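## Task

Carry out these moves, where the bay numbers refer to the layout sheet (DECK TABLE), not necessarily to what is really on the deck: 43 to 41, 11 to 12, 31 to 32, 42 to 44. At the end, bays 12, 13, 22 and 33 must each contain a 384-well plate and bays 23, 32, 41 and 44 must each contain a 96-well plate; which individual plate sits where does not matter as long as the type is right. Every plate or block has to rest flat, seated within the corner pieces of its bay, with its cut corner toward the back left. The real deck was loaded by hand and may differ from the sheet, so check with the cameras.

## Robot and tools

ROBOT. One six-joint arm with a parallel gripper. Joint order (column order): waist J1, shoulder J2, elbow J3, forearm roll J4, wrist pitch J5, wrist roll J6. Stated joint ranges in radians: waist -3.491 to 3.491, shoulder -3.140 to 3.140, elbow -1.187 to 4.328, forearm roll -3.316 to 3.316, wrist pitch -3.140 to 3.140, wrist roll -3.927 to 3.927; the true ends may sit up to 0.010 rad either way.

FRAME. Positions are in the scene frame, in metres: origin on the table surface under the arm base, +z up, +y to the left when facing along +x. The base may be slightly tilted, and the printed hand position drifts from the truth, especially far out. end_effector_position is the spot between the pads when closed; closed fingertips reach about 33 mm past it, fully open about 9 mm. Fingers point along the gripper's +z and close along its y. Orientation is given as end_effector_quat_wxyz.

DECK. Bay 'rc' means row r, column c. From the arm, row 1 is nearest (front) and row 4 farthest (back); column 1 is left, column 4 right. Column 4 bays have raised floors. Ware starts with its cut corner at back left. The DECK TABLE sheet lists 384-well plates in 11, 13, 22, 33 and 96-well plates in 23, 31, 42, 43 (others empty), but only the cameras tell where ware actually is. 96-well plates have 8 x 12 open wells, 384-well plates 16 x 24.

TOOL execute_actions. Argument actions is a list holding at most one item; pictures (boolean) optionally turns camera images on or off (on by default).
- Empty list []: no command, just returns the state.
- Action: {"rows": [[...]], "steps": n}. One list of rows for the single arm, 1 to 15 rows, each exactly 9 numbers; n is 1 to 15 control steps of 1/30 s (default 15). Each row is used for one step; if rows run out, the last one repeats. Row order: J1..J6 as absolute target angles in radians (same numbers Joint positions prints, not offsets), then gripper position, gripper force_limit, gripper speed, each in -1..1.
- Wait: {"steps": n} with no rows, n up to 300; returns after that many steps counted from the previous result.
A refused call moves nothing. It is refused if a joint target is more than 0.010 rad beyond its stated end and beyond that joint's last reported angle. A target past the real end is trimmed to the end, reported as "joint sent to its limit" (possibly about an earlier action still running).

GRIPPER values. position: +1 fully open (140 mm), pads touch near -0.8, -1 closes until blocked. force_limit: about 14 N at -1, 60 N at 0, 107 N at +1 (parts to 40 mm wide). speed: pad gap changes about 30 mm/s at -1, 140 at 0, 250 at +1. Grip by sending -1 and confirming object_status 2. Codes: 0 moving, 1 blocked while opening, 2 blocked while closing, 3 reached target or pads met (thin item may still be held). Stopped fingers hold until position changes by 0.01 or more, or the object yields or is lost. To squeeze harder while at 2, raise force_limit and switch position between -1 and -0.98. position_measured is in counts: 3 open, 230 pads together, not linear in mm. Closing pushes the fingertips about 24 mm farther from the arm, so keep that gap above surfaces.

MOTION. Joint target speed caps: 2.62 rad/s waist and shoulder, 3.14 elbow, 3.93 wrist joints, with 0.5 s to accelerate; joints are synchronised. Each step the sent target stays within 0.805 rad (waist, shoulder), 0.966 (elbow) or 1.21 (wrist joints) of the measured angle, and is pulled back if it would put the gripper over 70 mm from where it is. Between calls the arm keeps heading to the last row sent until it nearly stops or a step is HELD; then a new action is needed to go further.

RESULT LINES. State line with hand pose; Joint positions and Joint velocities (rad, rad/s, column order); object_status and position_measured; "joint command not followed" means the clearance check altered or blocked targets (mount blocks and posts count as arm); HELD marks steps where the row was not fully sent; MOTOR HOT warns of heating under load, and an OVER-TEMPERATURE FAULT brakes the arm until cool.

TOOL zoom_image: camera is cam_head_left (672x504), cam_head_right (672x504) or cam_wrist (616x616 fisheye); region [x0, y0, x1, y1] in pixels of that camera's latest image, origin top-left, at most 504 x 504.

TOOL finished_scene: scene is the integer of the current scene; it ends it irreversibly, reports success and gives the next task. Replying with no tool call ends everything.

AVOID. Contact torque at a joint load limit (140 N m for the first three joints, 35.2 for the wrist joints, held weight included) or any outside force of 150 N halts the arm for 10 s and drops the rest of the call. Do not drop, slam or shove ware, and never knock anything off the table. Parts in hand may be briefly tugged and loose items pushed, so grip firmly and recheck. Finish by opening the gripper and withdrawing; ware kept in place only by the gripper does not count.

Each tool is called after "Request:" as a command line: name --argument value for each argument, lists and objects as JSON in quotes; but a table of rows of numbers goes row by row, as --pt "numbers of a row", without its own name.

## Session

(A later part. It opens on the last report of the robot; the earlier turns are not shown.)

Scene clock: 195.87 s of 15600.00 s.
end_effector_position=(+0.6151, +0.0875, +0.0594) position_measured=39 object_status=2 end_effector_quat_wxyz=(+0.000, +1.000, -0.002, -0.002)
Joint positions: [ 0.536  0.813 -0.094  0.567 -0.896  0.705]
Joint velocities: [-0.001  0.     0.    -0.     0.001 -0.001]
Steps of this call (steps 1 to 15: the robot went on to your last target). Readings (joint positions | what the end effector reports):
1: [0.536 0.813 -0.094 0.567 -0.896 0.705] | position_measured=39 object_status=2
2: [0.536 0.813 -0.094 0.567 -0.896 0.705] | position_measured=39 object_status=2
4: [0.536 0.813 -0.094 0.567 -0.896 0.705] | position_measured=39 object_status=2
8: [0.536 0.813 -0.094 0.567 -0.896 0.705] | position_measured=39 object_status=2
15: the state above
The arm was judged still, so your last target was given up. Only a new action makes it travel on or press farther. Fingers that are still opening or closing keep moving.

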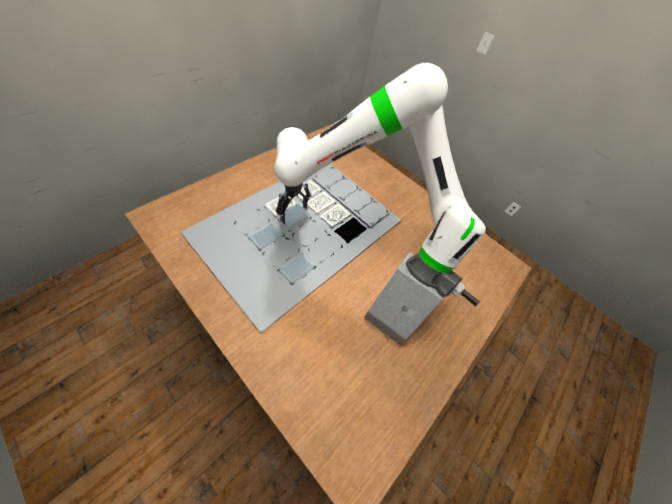

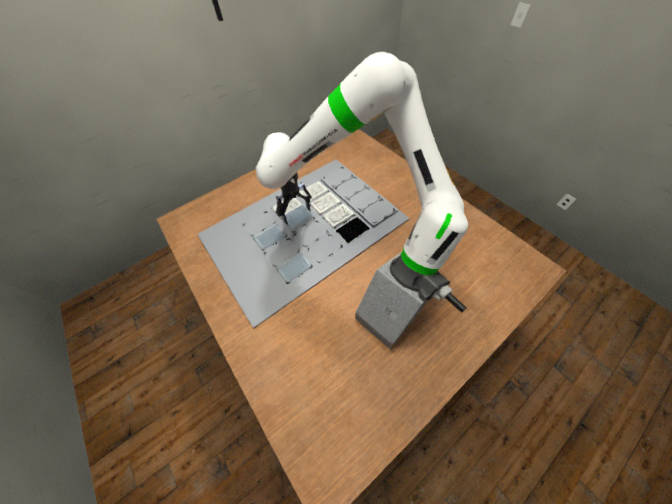

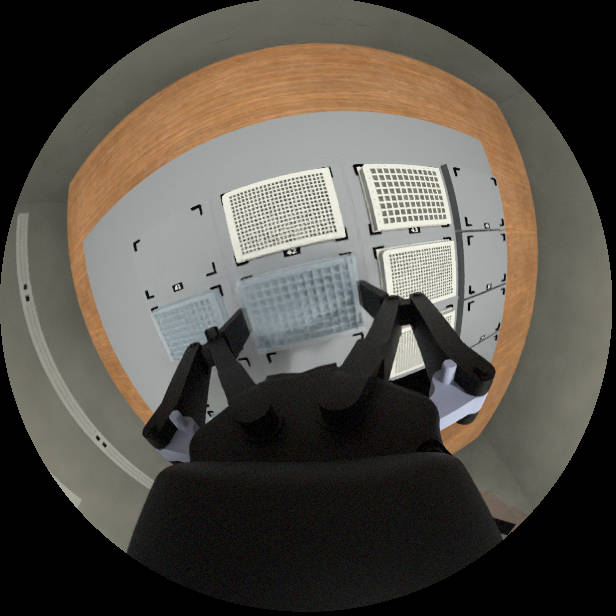

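Request:
execute_actions --actions '[{"rows":[[0.5207,0.8342,-0.1087,0.5895,-0.861,0.688,-1,0,-0.6]],"steps":12}]'

Request:
zoom_image --camera "cam_wrist" --region '[150, 150, 470, 400]'

Scene clock: 205.80 s of 15600.00 s.
end_effector_position=(+0.6130, +0.0864, +0.0409) position_measured=39 object_status=2 end_effector_quat_wxyz=(+0.001, +1.000, -0.002, -0.002)
Joint positions: [ 0.521  0.834 -0.109  0.59  -0.861  0.688]
Joint velocities: [ 0.    -0.002 -0.    -0.    -0.001 -0.   ]
Steps of this call (steps 1 to 90: nothing new was sent; then 6.53 s passed at rest; steps 91 to 102: all 12 steps of this action). Readings (joint positions | what the end effector reports):
91: [0.535 0.813 -0.094 0.567 -0.896 0.705] | position_measured=39 object_status=2
92: [0.533 0.817 -0.096 0.572 -0.890 0.702] | position_measured=39 object_status=2
94: [0.522 0.832 -0.107 0.586 -0.866 0.690] | position_measured=39 object_status=2
98: [0.521 0.834 -0.109 0.590 -0.861 0.688] | position_measured=39 object_status=2
102: the state above

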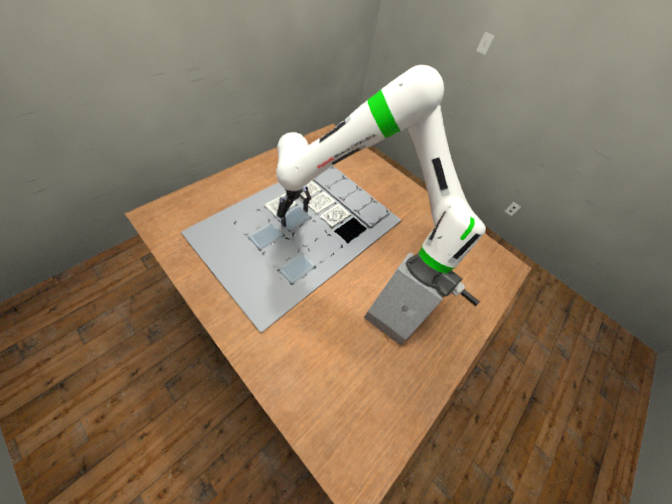

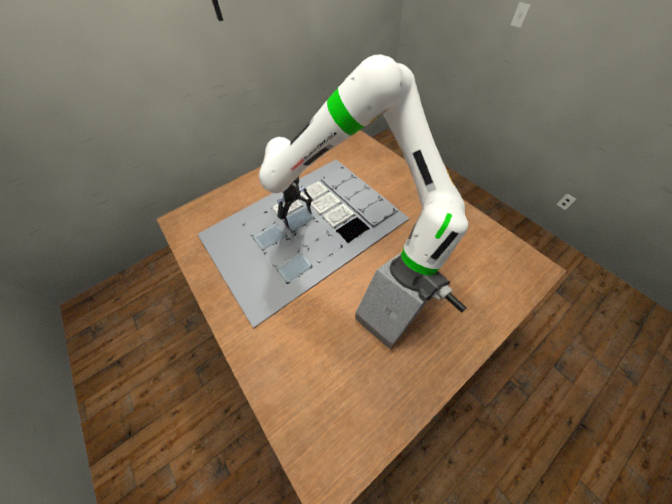

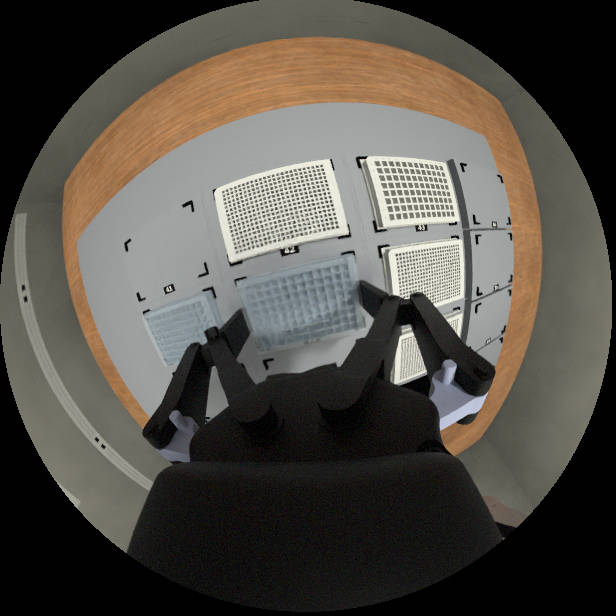

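Region (150, 150, 470, 400) of cam_wrist's 616x616 image, scaled by 1.575, with more detail than that image has; it fills the top 394 rows of this view, and the rest is white.

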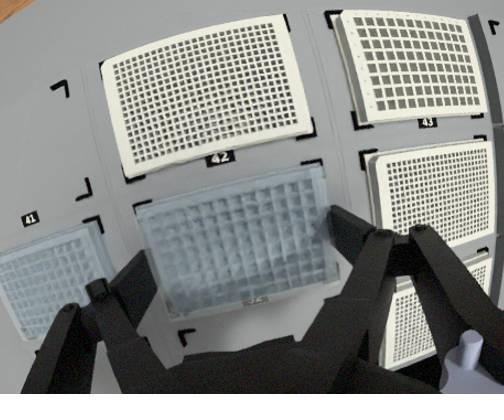

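Good. Lower slowly, then release.

Request:
execute_actions --actions '[{"rows":[[0.5195,0.836,-0.110,0.5914,-0.858,0.6866,-1,0,-0.6],[0.5195,0.836,-0.110,0.5914,-0.858,0.6866,-1,0,-0.6],[0.5182,0.8378,-0.1112,0.5933,-0.855,0.6853,-1,0,-0.6],[0.5182,0.8378,-0.1112,0.5933,-0.855,0.6853,-1,0,-0.6],[0.517,0.8395,-0.1125,0.595,-0.852,0.684,-1,0,-0.6],[0.517,0.8395,-0.1125,0.595,-0.852,0.684,-1,0,-0.6],[0.5159,0.8413,-0.1137,0.597,-0.8493,0.6826,-1,0,-0.6]],"steps":12}]' --pictures false

Request:
execute_actions --actions '[{"rows":[[0.5159,0.8413,-0.1137,0.597,-0.8493,0.6826,1,0,-0.3]],"steps":12}]' --pictures false

Request:
execute_actions --actions '[{"rows":[[0.5357,0.813,-0.0937,0.567,-0.8963,0.705,1,0,-0.3]]}]'

Request:
zoom_image --camera "cam_wrist" --region '[150, 150, 470, 400]'

Scene clock: 216.13 s of 15600.00 s.
end_effector_position=(+0.6121, +0.0864, +0.0348) position_measured=39 object_status=2 end_effector_quat_wxyz=(+0.000, +1.000, -0.002, -0.002)
Joint positions: [ 0.516  0.841 -0.114  0.597 -0.849  0.683]
Joint velocities: [-0. -0.  0. -0. -0.  0.]
Steps of this call (steps 1 to 15: the robot went on to your last target; steps 16 to 90: nothing new was sent; then 6.93 s passed at rest; steps 91 to 102: all 12 steps of this action). Readings (joint positions | what the end effector reports):
91: [0.521 0.834 -0.109 0.589 -0.861 0.688] | position_measured=39 object_status=2
92: [0.520 0.835 -0.109 0.590 -0.859 0.687] | position_measured=39 object_status=2
94: [0.519 0.837 -0.111 0.592 -0.856 0.686] | position_measured=39 object_status=2
98: [0.516 0.841 -0.113 0.597 -0.850 0.683] | position_measured=39 object_status=2
102: the state above

Scene clock: 216.53 s of 15600.00 s.
end_effector_position=(+0.6121, +0.0864, +0.0348) position_measured=3 object_status=0 end_effector_quat_wxyz=(+0.000, +1.000, -0.002, -0.002)
Joint positions: [ 0.516  0.841 -0.114  0.597 -0.849  0.683]
Joint velocities: [-0.    -0.     0.    -0.001  0.     0.   ]
Steps of this call (steps 1 to 12: all 12 steps of this action). Readings (joint positions | what the end effector reports):
1: [0.516 0.841 -0.114 0.597 -0.849 0.683] | position_measured=39 object_status=0
2: [0.516 0.841 -0.114 0.597 -0.849 0.683] | position_measured=39 object_status=0
4: [0.516 0.841 -0.114 0.597 -0.849 0.683] | position_measured=24 object_status=0
8: [0.516 0.841 -0.114 0.597 -0.849 0.683] | position_measured=3 object_status=0
12: the state above

Scene clock: 217.03 s of 15600.00 s.
end_effector_position=(+0.6151, +0.0875, +0.0594) position_measured=3 object_status=3 end_effector_quat_wxyz=(+0.000, +1.000, -0.002, -0.002)
Joint positions: [ 0.536  0.813 -0.094  0.567 -0.896  0.705]
Joint velocities: [ 0.     0.    -0.     0.    -0.001  0.   ]
Steps of this call (steps 1 to 15: all 15 steps of this action). Readings (joint positions | what the end effector reports):
1: [0.516 0.841 -0.114 0.597 -0.849 0.683] | position_measured=3 object_status=0
2: [0.518 0.838 -0.111 0.593 -0.856 0.685] | position_measured=3 object_status=3
4: [0.531 0.819 -0.098 0.574 -0.886 0.700] | position_measured=3 object_status=3
8: [0.536 0.813 -0.094 0.567 -0.896 0.705] | position_measured=3 object_status=3
15: the state above

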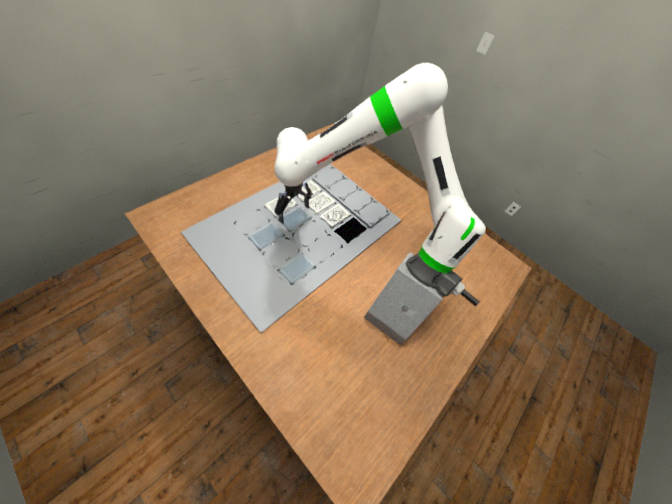

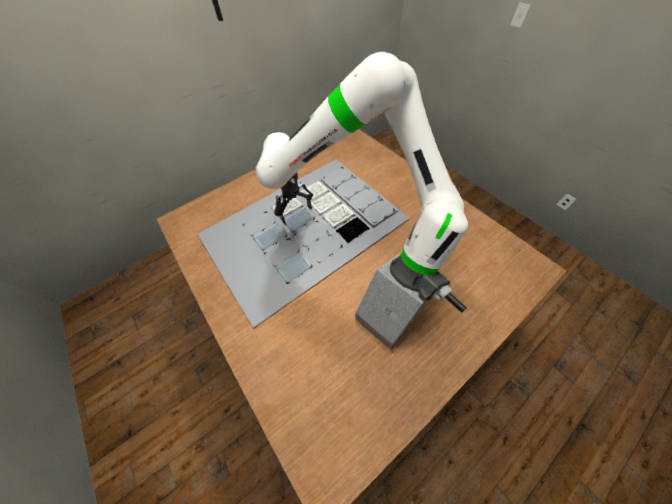

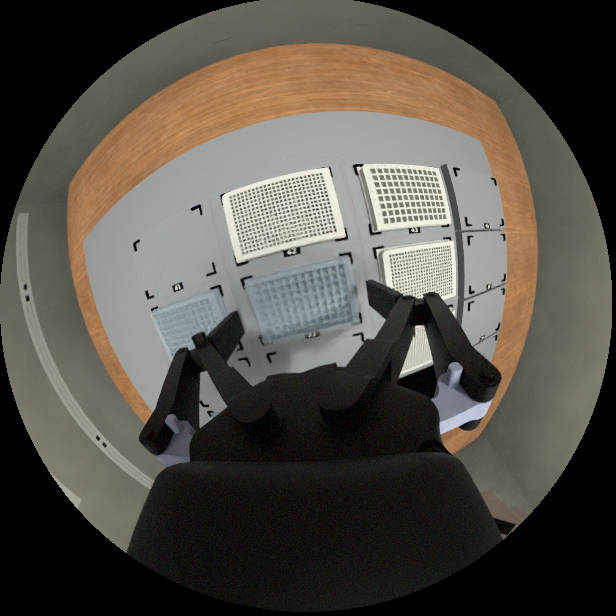

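Region (150, 150, 470, 400) of cam_wrist's 616x616 image, scaled by 1.575, with more detail than that image has; it fills the top 394 rows of this view, and the rest is white.

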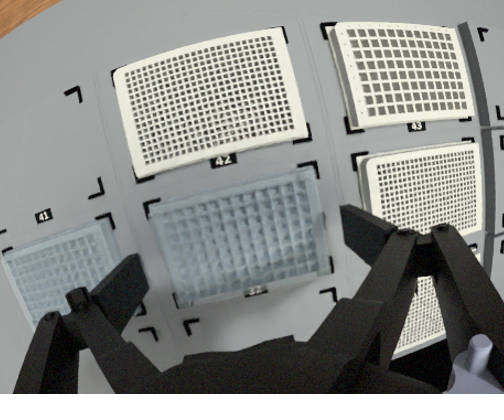

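Request:
execute_actions --actions '[{"rows":[[0.4793,1.003,0.322,0.5076,-1.0696,0.8834,1,0,-0.3]]}]' --pictures false

Request:
execute_actions --actions '[{"steps":12}]'

Request:
zoom_image --camera "cam_wrist" --region '[150, 150, 470, 400]'

Scene clock: 228.93 s of 15600.00 s.
end_effector_position=(+0.7186, +0.0848, +0.0644) position_measured=3 object_status=3 end_effector_quat_wxyz=(+0.000, +1.000, -0.002, -0.001)
Joint positions: [ 0.48   1.     0.315  0.509 -1.067  0.88 ]
Joint velocities: [-0.036  0.125  0.27  -0.039 -0.112  0.115]
Steps of this call (steps 1 to 15: the robot went on to your last target; steps 16 to 90: nothing new was sent; then 8.40 s passed at rest; steps 91 to 105: all 15 steps of this action). Readings (joint positions | what the end effector reports):
91: [0.536 0.813 -0.093 0.567 -0.897 0.705] | position_measured=3 object_status=3
92: [0.535 0.815 -0.089 0.566 -0.899 0.707] | position_measured=3 object_status=3
94: [0.531 0.829 -0.058 0.562 -0.911 0.720] | position_measured=3 object_status=3
98: [0.512 0.895 0.086 0.541 -0.971 0.782] | position_measured=3 object_status=3
105: the state above

Scene clock: 229.33 s of 15600.00 s.
end_effector_position=(+0.7200, +0.0847, +0.0644) position_measured=3 object_status=3 end_effector_quat_wxyz=(+0.000, +1.000, -0.002, -0.001)
Joint positions: [ 0.479  1.003  0.322  0.508 -1.07   0.883]
Joint velocities: [ 0.001  0.001  0.     0.    -0.001  0.   ]
Steps of this call (steps 1 to 12: the robot went on to your last target). Readings (joint positions | what the end effector reports):
1: [0.479 1.002 0.321 0.508 -1.069 0.883] | position_measured=3 object_status=3
2: [0.479 1.003 0.322 0.508 -1.069 0.883] | position_measured=3 object_status=3
4: [0.479 1.003 0.322 0.508 -1.070 0.883] | position_measured=3 object_status=3
8: [0.479 1.003 0.322 0.508 -1.070 0.883] | position_measured=3 object_status=3
12: the state above

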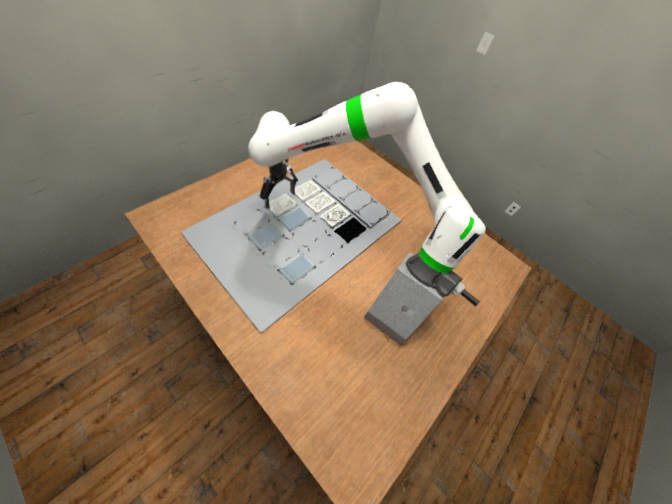

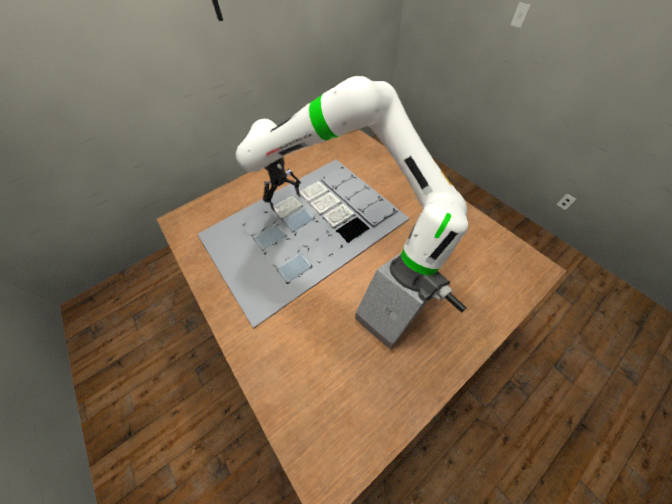

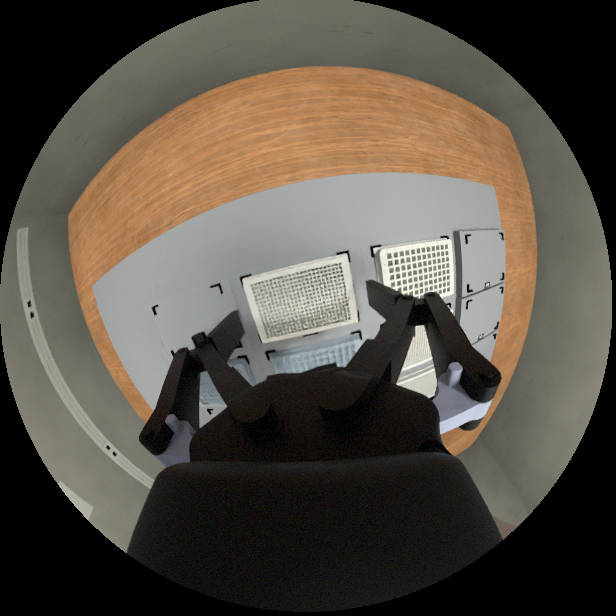

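Region (150, 150, 470, 400) of cam_wrist's 616x616 image, scaled by 1.575, with more detail than that image has; it fills the top 394 rows of this view, and the rest is white.

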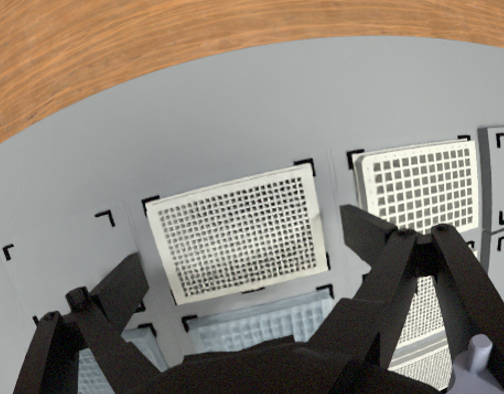

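Request:
execute_actions --actions '[{"rows":[[0.4614,1.037,0.315,0.524,-1.0268,0.8738,1,0,-0.3]],"steps":12}]'

Request:
zoom_image --camera "cam_wrist" --region '[150, 150, 470, 400]'

Scene clock: 238.80 s of 15600.00 s.
end_effector_position=(+0.7201, +0.0849, +0.0360) position_measured=3 object_status=3 end_effector_quat_wxyz=(+0.000, +1.000, -0.002, -0.001)
Joint positions: [ 0.461  1.037  0.315  0.524 -1.027  0.874]
Joint velocities: [ 0.001  0.001  0.001 -0.    -0.     0.001]
Steps of this call (steps 1 to 15: the robot went on to your last target; steps 16 to 90: nothing new was sent; then 6.07 s passed at rest; steps 91 to 102: all 12 steps of this action). Readings (joint positions | what the end effector reports):
91: [0.479 1.003 0.322 0.508 -1.070 0.883] | position_measured=3 object_status=3
92: [0.477 1.007 0.322 0.510 -1.065 0.883] | position_measured=3 object_status=3
94: [0.466 1.029 0.317 0.520 -1.038 0.876] | position_measured=3 object_status=3
98: [0.461 1.037 0.315 0.524 -1.027 0.874] | position_measured=3 object_status=3
102: the state above

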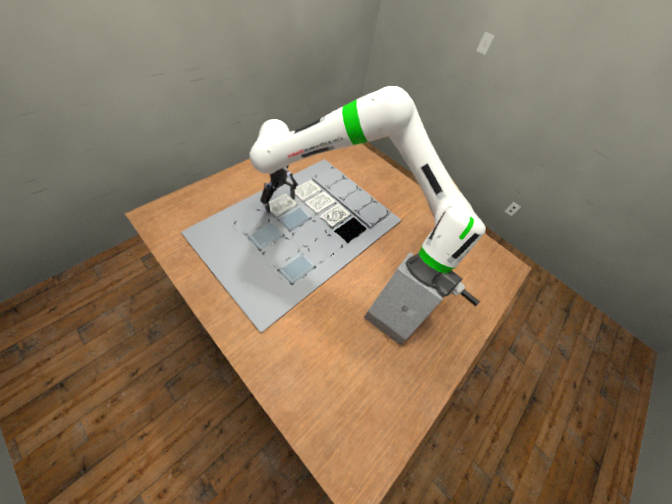

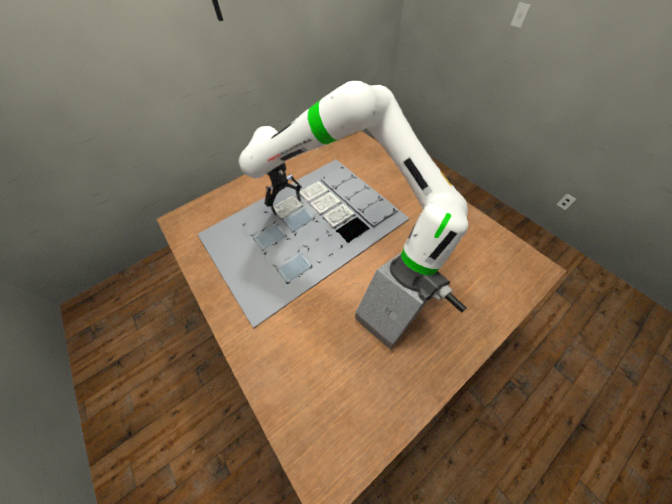

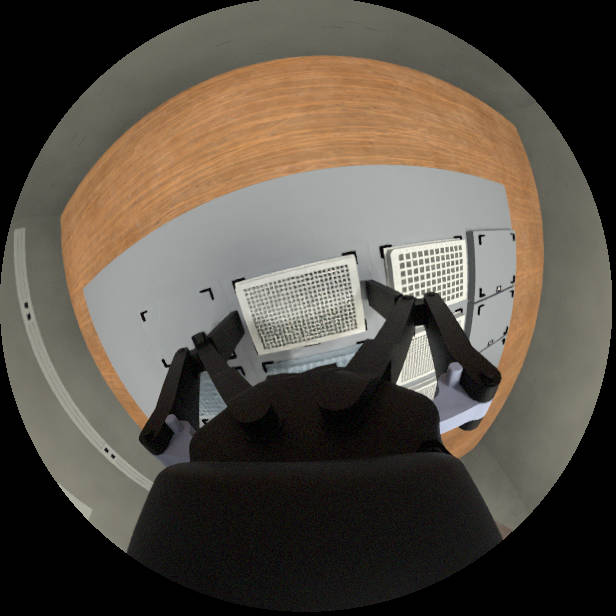

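Region (150, 150, 470, 400) of cam_wrist's 616x616 image, scaled by 1.575, with more detail than that image has; it fills the top 394 rows of this view, and the rest is white.

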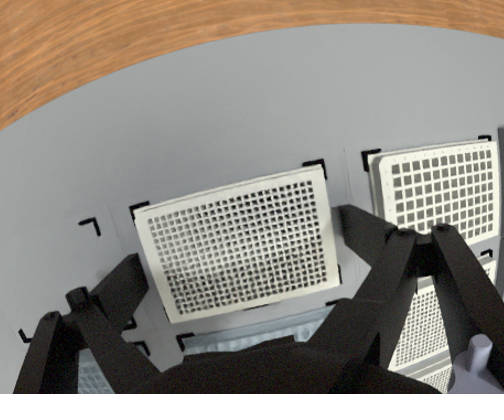

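Request:
execute_actions --actions '[{"rows":[[0.462,1.0388,0.3146,0.5249,-1.0246,0.872,1,0,-0.6],[0.462,1.0388,0.3146,0.5249,-1.0246,0.872,1,0,-0.6],[0.462,1.0388,0.3146,0.5249,-1.0246,0.872,1,0,-0.6],[0.462,1.0388,0.3146,0.5249,-1.0246,0.872,-1,0,-0.5]]}]' --pictures false

Request:
execute_actions --actions '[{"rows":[[0.462,1.0388,0.3146,0.5249,-1.0246,0.872,-1,0,-0.5],[0.462,1.0388,0.3146,0.5249,-1.0246,0.872,-1,0,-0.5],[0.462,1.0388,0.3146,0.5249,-1.0246,0.872,-1,0,-0.5],[0.484,0.997,0.323,0.5046,-1.077,0.8834,-1,0,-0.5]],"steps":13}]' --pictures false

Request:
execute_actions --actions '[{"rows":[[0.541,0.804,-0.089,0.558,-0.911,0.711,-1,0,-0.5]]}]' --pictures false

Request:
execute_actions --actions '[{"rows":[[0.6177,0.648,-0.4495,0.630,-0.7635,0.509,-1,0,-0.5]]}]' --pictures false

Request:
execute_actions --actions '[{"rows":[[0.6177,0.648,-0.4495,0.630,-0.7635,0.509,-1,0,-0.5],[0.6177,0.648,-0.4495,0.630,-0.7635,0.509,-1,0,-0.5],[0.6177,0.648,-0.4495,0.630,-0.7635,0.509,-1,0,-0.5],[0.5975,0.6776,-0.4603,0.6675,-0.7266,0.4834,-1,0,-0.5]]}]'

Request:
zoom_image --camera "cam_wrist" --region '[150, 150, 470, 400]'

Scene clock: 252.37 s of 15600.00 s.
end_effector_position=(+0.7202, +0.0862, +0.0354) position_measured=35 object_status=0 end_effector_quat_wxyz=(+0.000, +1.000, -0.002, -0.001)
Joint positions: [ 0.462  1.038  0.315  0.525 -1.025  0.872]
Joint velocities: [-0.002  0.    -0.     0.     0.001  0.   ]
Steps of this call (steps 1 to 15: the robot went on to your last target; steps 16 to 90: nothing new was sent; then 10.07 s passed at rest; steps 91 to 105: all 15 steps of this action). Readings (joint positions | what the end effector reports):
91: [0.461 1.037 0.315 0.524 -1.027 0.874] | position_measured=3 object_status=3
92: [0.462 1.038 0.315 0.524 -1.025 0.872] | position_measured=3 object_status=3
94: [0.462 1.039 0.315 0.524 -1.025 0.872] | position_measured=3 object_status=0
98: [0.462 1.039 0.315 0.525 -1.025 0.872] | position_measured=20 object_status=0
105: the state above

Scene clock: 252.80 s of 15600.00 s.
end_effector_position=(+0.7197, +0.0858, +0.0698) position_measured=37 object_status=2 end_effector_quat_wxyz=(-0.000, +1.000, -0.002, -0.001)
Joint positions: [ 0.484  0.997  0.323  0.504 -1.077  0.883]
Joint velocities: [-0.001  0.    -0.001 -0.    -0.001  0.   ]
Steps of this call (steps 1 to 13: all 13 steps of this action). Readings (joint positions | what the end effector reports):
1: [0.462 1.039 0.315 0.525 -1.025 0.872] | position_measured=35 object_status=0
2: [0.462 1.039 0.315 0.525 -1.025 0.872] | position_measured=35 object_status=2
4: [0.462 1.039 0.315 0.525 -1.025 0.872] | position_measured=35 object_status=2
8: [0.482 1.001 0.323 0.508 -1.071 0.882] | position_measured=37 object_status=2
13: the state above

Scene clock: 253.30 s of 15600.00 s.
end_effector_position=(+0.6168, +0.0873, +0.0666) position_measured=37 object_status=2 end_effector_quat_wxyz=(+0.001, +1.000, -0.002, -0.003)
Joint positions: [ 0.54   0.807 -0.082  0.557 -0.914  0.714]
Joint velocities: [ 0.036 -0.125 -0.265  0.035  0.108 -0.11 ]
Steps of this call (steps 1 to 15: all 15 steps of this action). Readings (joint positions | what the end effector reports):
1: [0.484 0.997 0.323 0.504 -1.077 0.883] | position_measured=37 object_status=2
2: [0.485 0.995 0.318 0.505 -1.075 0.882] | position_measured=37 object_status=2
4: [0.489 0.980 0.288 0.509 -1.063 0.869] | position_measured=37 object_status=2
8: [0.509 0.913 0.144 0.528 -1.005 0.808] | position_measured=37 object_status=2
15: the state above

Scene clock: 253.80 s of 15600.00 s.
end_effector_position=(+0.5053, +0.0879, +0.0598) position_measured=37 object_status=2 end_effector_quat_wxyz=(+0.001, +1.000, -0.002, -0.002)
Joint positions: [ 0.618  0.648 -0.449  0.63  -0.764  0.509]
Joint velocities: [ 0.005 -0.013 -0.027  0.01   0.016 -0.02 ]
Steps of this call (steps 1 to 15: all 15 steps of this action). Readings (joint positions | what the end effector reports):
1: [0.541 0.804 -0.089 0.558 -0.911 0.711] | position_measured=37 object_status=2
2: [0.542 0.800 -0.097 0.560 -0.908 0.707] | position_measured=37 object_status=2
4: [0.550 0.785 -0.133 0.566 -0.893 0.687] | position_measured=37 object_status=2
8: [0.582 0.719 -0.284 0.596 -0.831 0.604] | position_measured=37 object_status=2
15: the state above

Scene clock: 254.30 s of 15600.00 s.
end_effector_position=(+0.5047, +0.0875, +0.0417) position_measured=37 object_status=2 end_effector_quat_wxyz=(+0.001, +1.000, -0.002, -0.002)
Joint positions: [ 0.598  0.678 -0.46   0.668 -0.727  0.483]
Joint velocities: [ 0.    -0.     0.001  0.     0.    -0.001]
Steps of this call (steps 1 to 15: all 15 steps of this action). Readings (joint positions | what the end effector reports):
1: [0.618 0.648 -0.449 0.630 -0.764 0.509] | position_measured=37 object_status=2
2: [0.618 0.648 -0.449 0.630 -0.764 0.509] | position_measured=37 object_status=2
4: [0.618 0.648 -0.449 0.631 -0.763 0.509] | position_measured=37 object_status=2
8: [0.598 0.677 -0.460 0.666 -0.728 0.484] | position_measured=37 object_status=2
15: the state above

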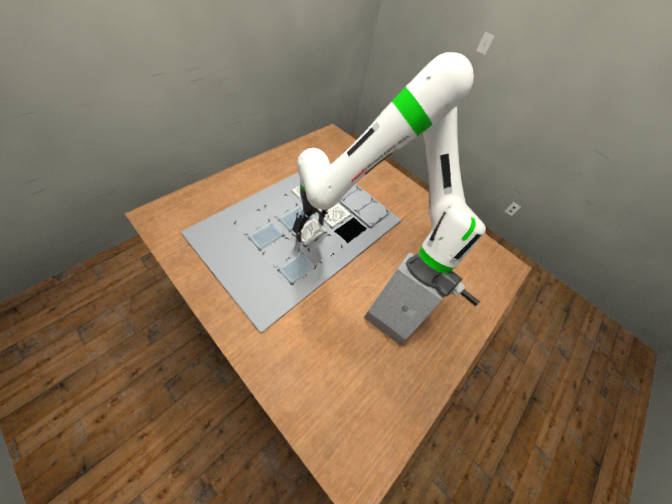

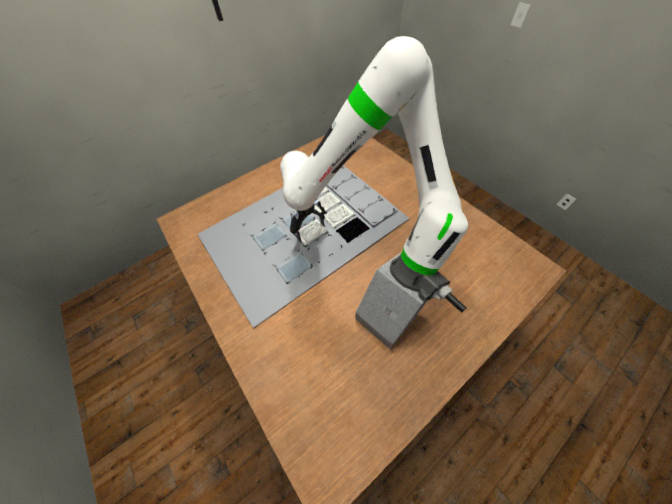

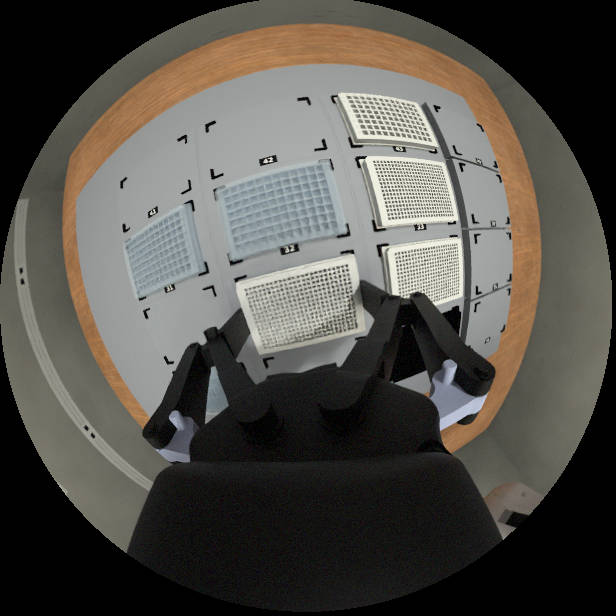

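Region (150, 150, 470, 400) of cam_wrist's 616x616 image, scaled by 1.575, with more detail than that image has; it fills the top 394 rows of this view, and the rest is white.

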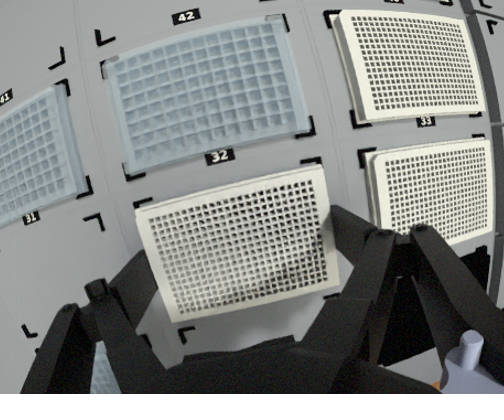

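Request:
execute_actions --actions '[{"rows":[[0.5946,0.682,-0.4616,0.673,-0.7212,0.4796,-1,0,-0.5],[0.5946,0.682,-0.4616,0.673,-0.7212,0.4796,-1,0,-0.5],[0.5917,0.6863,-0.4629,0.6785,-0.7158,0.4758,-1,0,-0.5],[0.5917,0.6863,-0.4629,0.6785,-0.7158,0.4758,-1,0,-0.5],[0.5888,0.6906,-0.4642,0.684,-0.7104,0.472,-1,0,-0.5]],"steps":10}]' --pictures false

Request:
execute_actions --actions '[{"rows":[[0.5888,0.6906,-0.4642,0.684,-0.7104,0.472,1,0,-0.3]],"steps":10}]' --pictures false

Request:
execute_actions --actions '[{"rows":[[0.6177,0.648,-0.4495,0.630,-0.7635,0.509,1,0,-0.3]],"steps":12}]'

Request:
zoom_image --camera "cam_wrist" --region '[150, 150, 470, 400]'

Scene clock: 263.77 s of 15600.00 s.
end_effector_position=(+0.5048, +0.0879, +0.0341) position_measured=37 object_status=2 end_effector_quat_wxyz=(+0.000, +1.000, -0.002, -0.002)
Joint positions: [ 0.589  0.69  -0.464  0.684 -0.71   0.472]
Joint velocities: [-0.001  0.001 -0.001  0.     0.002 -0.001]
Steps of this call (steps 1 to 15: the robot went on to your last target; steps 16 to 90: nothing new was sent; then 6.13 s passed at rest; steps 91 to 100: all 10 steps of this action). Readings (joint positions | what the end effector reports):
91: [0.597 0.678 -0.460 0.668 -0.726 0.483] | position_measured=37 object_status=2
92: [0.596 0.680 -0.461 0.671 -0.723 0.481] | position_measured=37 object_status=2
94: [0.593 0.685 -0.462 0.677 -0.718 0.477] | position_measured=37 object_status=2
98: [0.589 0.690 -0.464 0.684 -0.710 0.472] | position_measured=37 object_status=2
100: the state above

Scene clock: 264.10 s of 15600.00 s.
end_effector_position=(+0.5046, +0.0878, +0.0339) position_measured=3 object_status=0 end_effector_quat_wxyz=(+0.001, +1.000, -0.002, -0.002)
Joint positions: [ 0.589  0.691 -0.464  0.684 -0.71   0.472]
Joint velocities: [ 0.001 -0.001  0.002 -0.001  0.001 -0.   ]
Steps of this call (steps 1 to 10: all 10 steps of this action). Readings (joint positions | what the end effector reports):
1: [0.589 0.691 -0.464 0.684 -0.710 0.472] | position_measured=37 object_status=0
2: [0.589 0.691 -0.464 0.684 -0.710 0.472] | position_measured=37 object_status=0
4: [0.589 0.691 -0.465 0.684 -0.710 0.472] | position_measured=22 object_status=0
8: [0.589 0.691 -0.464 0.684 -0.710 0.472] | position_measured=3 object_status=0
10: the state above

Scene clock: 264.50 s of 15600.00 s.
end_effector_position=(+0.5051, +0.0879, +0.0598) position_measured=3 object_status=3 end_effector_quat_wxyz=(+0.001, +1.000, -0.002, -0.002)
Joint positions: [ 0.618  0.648 -0.449  0.63  -0.763  0.509]
Joint velocities: [-0.     0.001  0.001 -0.     0.001 -0.001]
Steps of this call (steps 1 to 12: all 12 steps of this action). Readings (joint positions | what the end effector reports):
1: [0.589 0.690 -0.464 0.684 -0.711 0.472] | position_measured=3 object_status=0
2: [0.591 0.686 -0.463 0.678 -0.716 0.476] | position_measured=3 object_status=0
4: [0.607 0.663 -0.455 0.649 -0.745 0.496] | position_measured=3 object_status=3
8: [0.618 0.648 -0.449 0.630 -0.763 0.509] | position_measured=3 object_status=3
12: the state above

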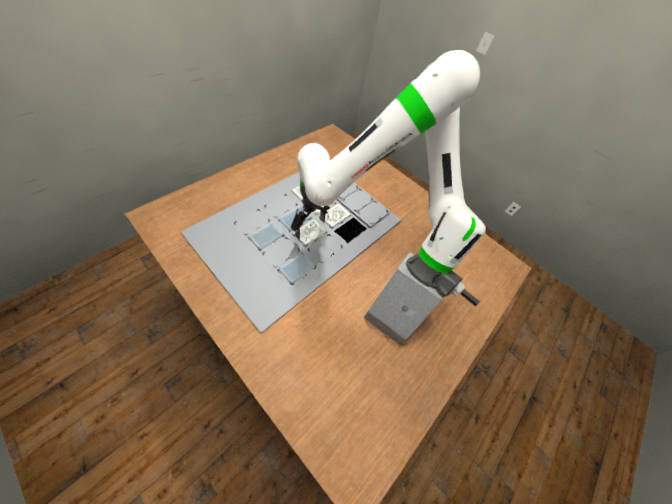

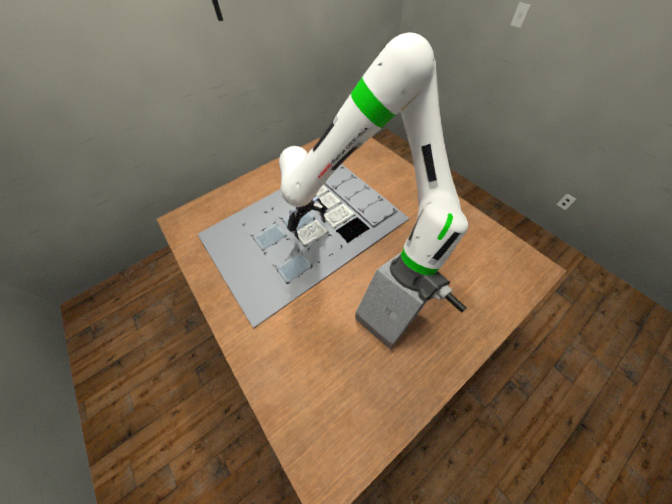

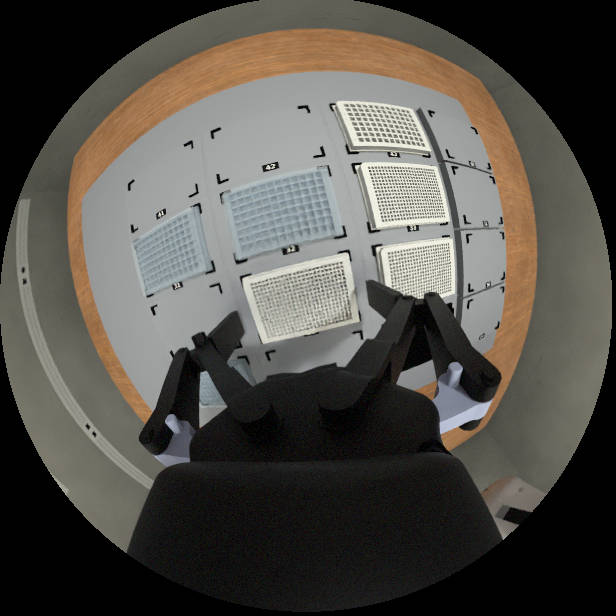

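Region (150, 150, 470, 400) of cam_wrist's 616x616 image, scaled by 1.575, with more detail than that image has; it fills the top 394 rows of this view, and the rest is white.

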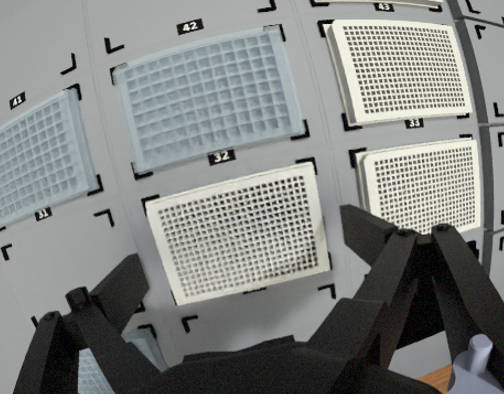

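Request:
execute_actions --actions '[{"rows":[[0.3326,0.4375,-0.5545,0.6904,-0.758,0.7663,1,0,-0.3]]}]' --pictures false

Request:
execute_actions --actions '[{"steps":12}]'

Request:
zoom_image --camera "cam_wrist" --region '[150, 150, 470, 400]'

Scene clock: 277.47 s of 15600.00 s.
end_effector_position=(+0.5023, -0.0781, +0.0648) position_measured=3 object_status=3 end_effector_quat_wxyz=(+0.000, +1.000, -0.002, -0.002)
Joint positions: [ 0.336  0.44  -0.553  0.69  -0.758  0.763]
Joint velocities: [-0.176 -0.129 -0.065  0.037  0.005  0.158]
Steps of this call (steps 1 to 15: the robot went on to your last target; steps 16 to 90: nothing new was sent; then 9.47 s passed at rest; steps 91 to 105: all 15 steps of this action). Readings (joint positions | what the end effector reports):
91: [0.618 0.648 -0.450 0.630 -0.764 0.509] | position_measured=3 object_status=3
92: [0.614 0.645 -0.451 0.631 -0.764 0.513] | position_measured=3 object_status=3
94: [0.589 0.626 -0.460 0.636 -0.763 0.536] | position_measured=3 object_status=3
98: [0.486 0.550 -0.498 0.658 -0.761 0.628] | position_measured=3 object_status=3
105: the state above

Scene clock: 277.87 s of 15600.00 s.
end_effector_position=(+0.5020, -0.0801, +0.0649) position_measured=3 object_status=3 end_effector_quat_wxyz=(+0.000, +1.000, -0.002, -0.002)
Joint positions: [ 0.333  0.438 -0.554  0.69  -0.758  0.766]
Joint velocities: [ 0.001  0.    -0.    -0.     0.    -0.   ]
Steps of this call (steps 1 to 12: the robot went on to your last target). Readings (joint positions | what the end effector reports):
1: [0.333 0.438 -0.554 0.690 -0.758 0.766] | position_measured=3 object_status=3
2: [0.333 0.438 -0.554 0.690 -0.758 0.766] | position_measured=3 object_status=3
4: [0.333 0.438 -0.554 0.690 -0.758 0.766] | position_measured=3 object_status=3
8: [0.333 0.438 -0.554 0.690 -0.758 0.766] | position_measured=3 object_status=3
12: the state above

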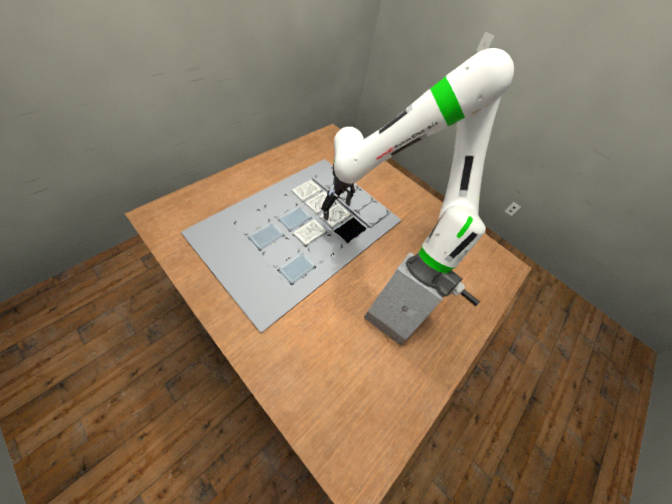

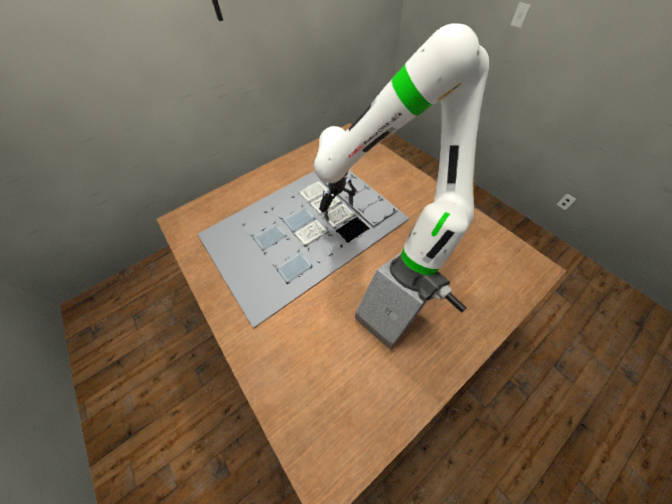

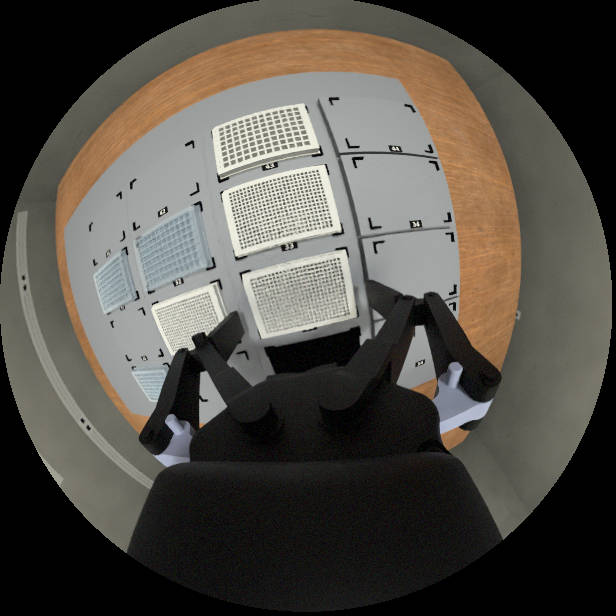

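Region (150, 150, 470, 400) of cam_wrist's 616x616 image, scaled by 1.575, with more detail than that image has; it fills the top 394 rows of this view, and the rest is white.

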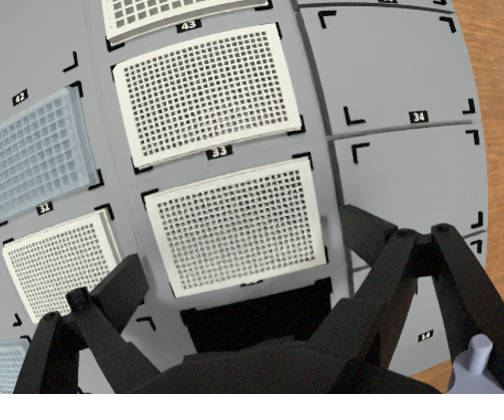

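Request:
execute_actions --actions '[{"rows":[[0.3088,0.4747,-0.5577,0.7304,-0.7194,0.740,0.88,0,-0.3]],"steps":12}]'

Request:
zoom_image --camera "cam_wrist" --region '[150, 150, 470, 400]'

Scene clock: 294.83 s of 15600.00 s.
end_effector_position=(+0.5045, -0.0799, +0.0464) position_measured=18 object_status=0 end_effector_quat_wxyz=(+0.001, +1.000, -0.002, -0.002)
Joint positions: [ 0.309  0.475 -0.558  0.73  -0.719  0.74 ]
Joint velocities: [ 0.001  0.002 -0.     0.    -0.    -0.   ]
Steps of this call (steps 1 to 15: the robot went on to your last target; steps 16 to 90: nothing new was sent; then 13.57 s passed at rest; steps 91 to 102: all 12 steps of this action). Readings (joint positions | what the end effector reports):
91: [0.332 0.438 -0.555 0.691 -0.758 0.766] | position_measured=3 object_status=0
92: [0.330 0.441 -0.555 0.695 -0.754 0.764] | position_measured=6 object_status=0
94: [0.316 0.464 -0.557 0.718 -0.731 0.748] | position_measured=17 object_status=0
98: [0.309 0.475 -0.558 0.730 -0.720 0.740] | position_measured=18 object_status=0
102: the state above

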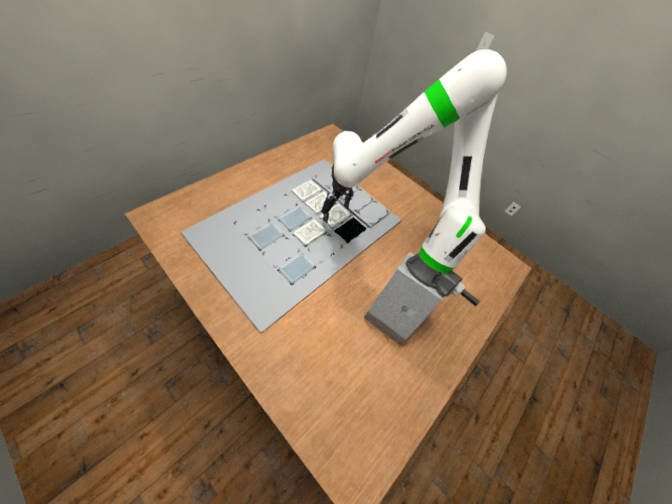

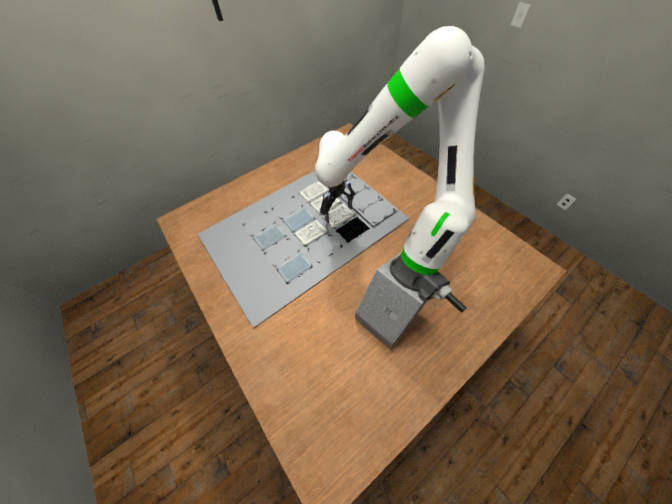

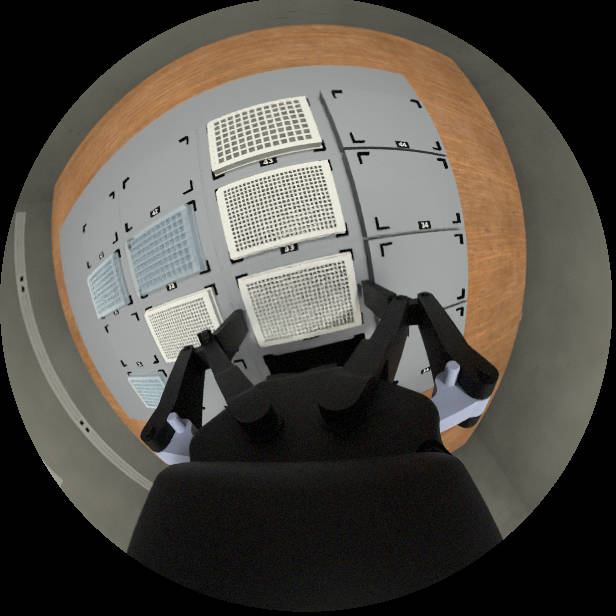

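Region (150, 150, 470, 400) of cam_wrist's 616x616 image, scaled by 1.575, with more detail than that image has; it fills the top 394 rows of this view, and the rest is white.

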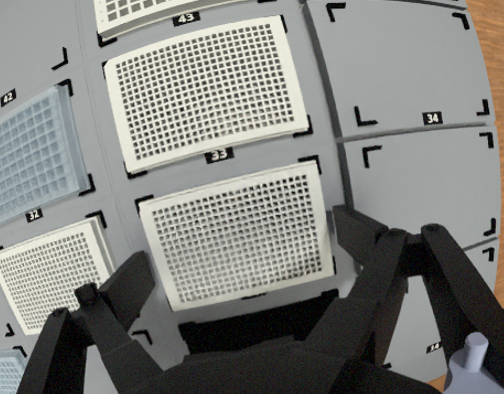

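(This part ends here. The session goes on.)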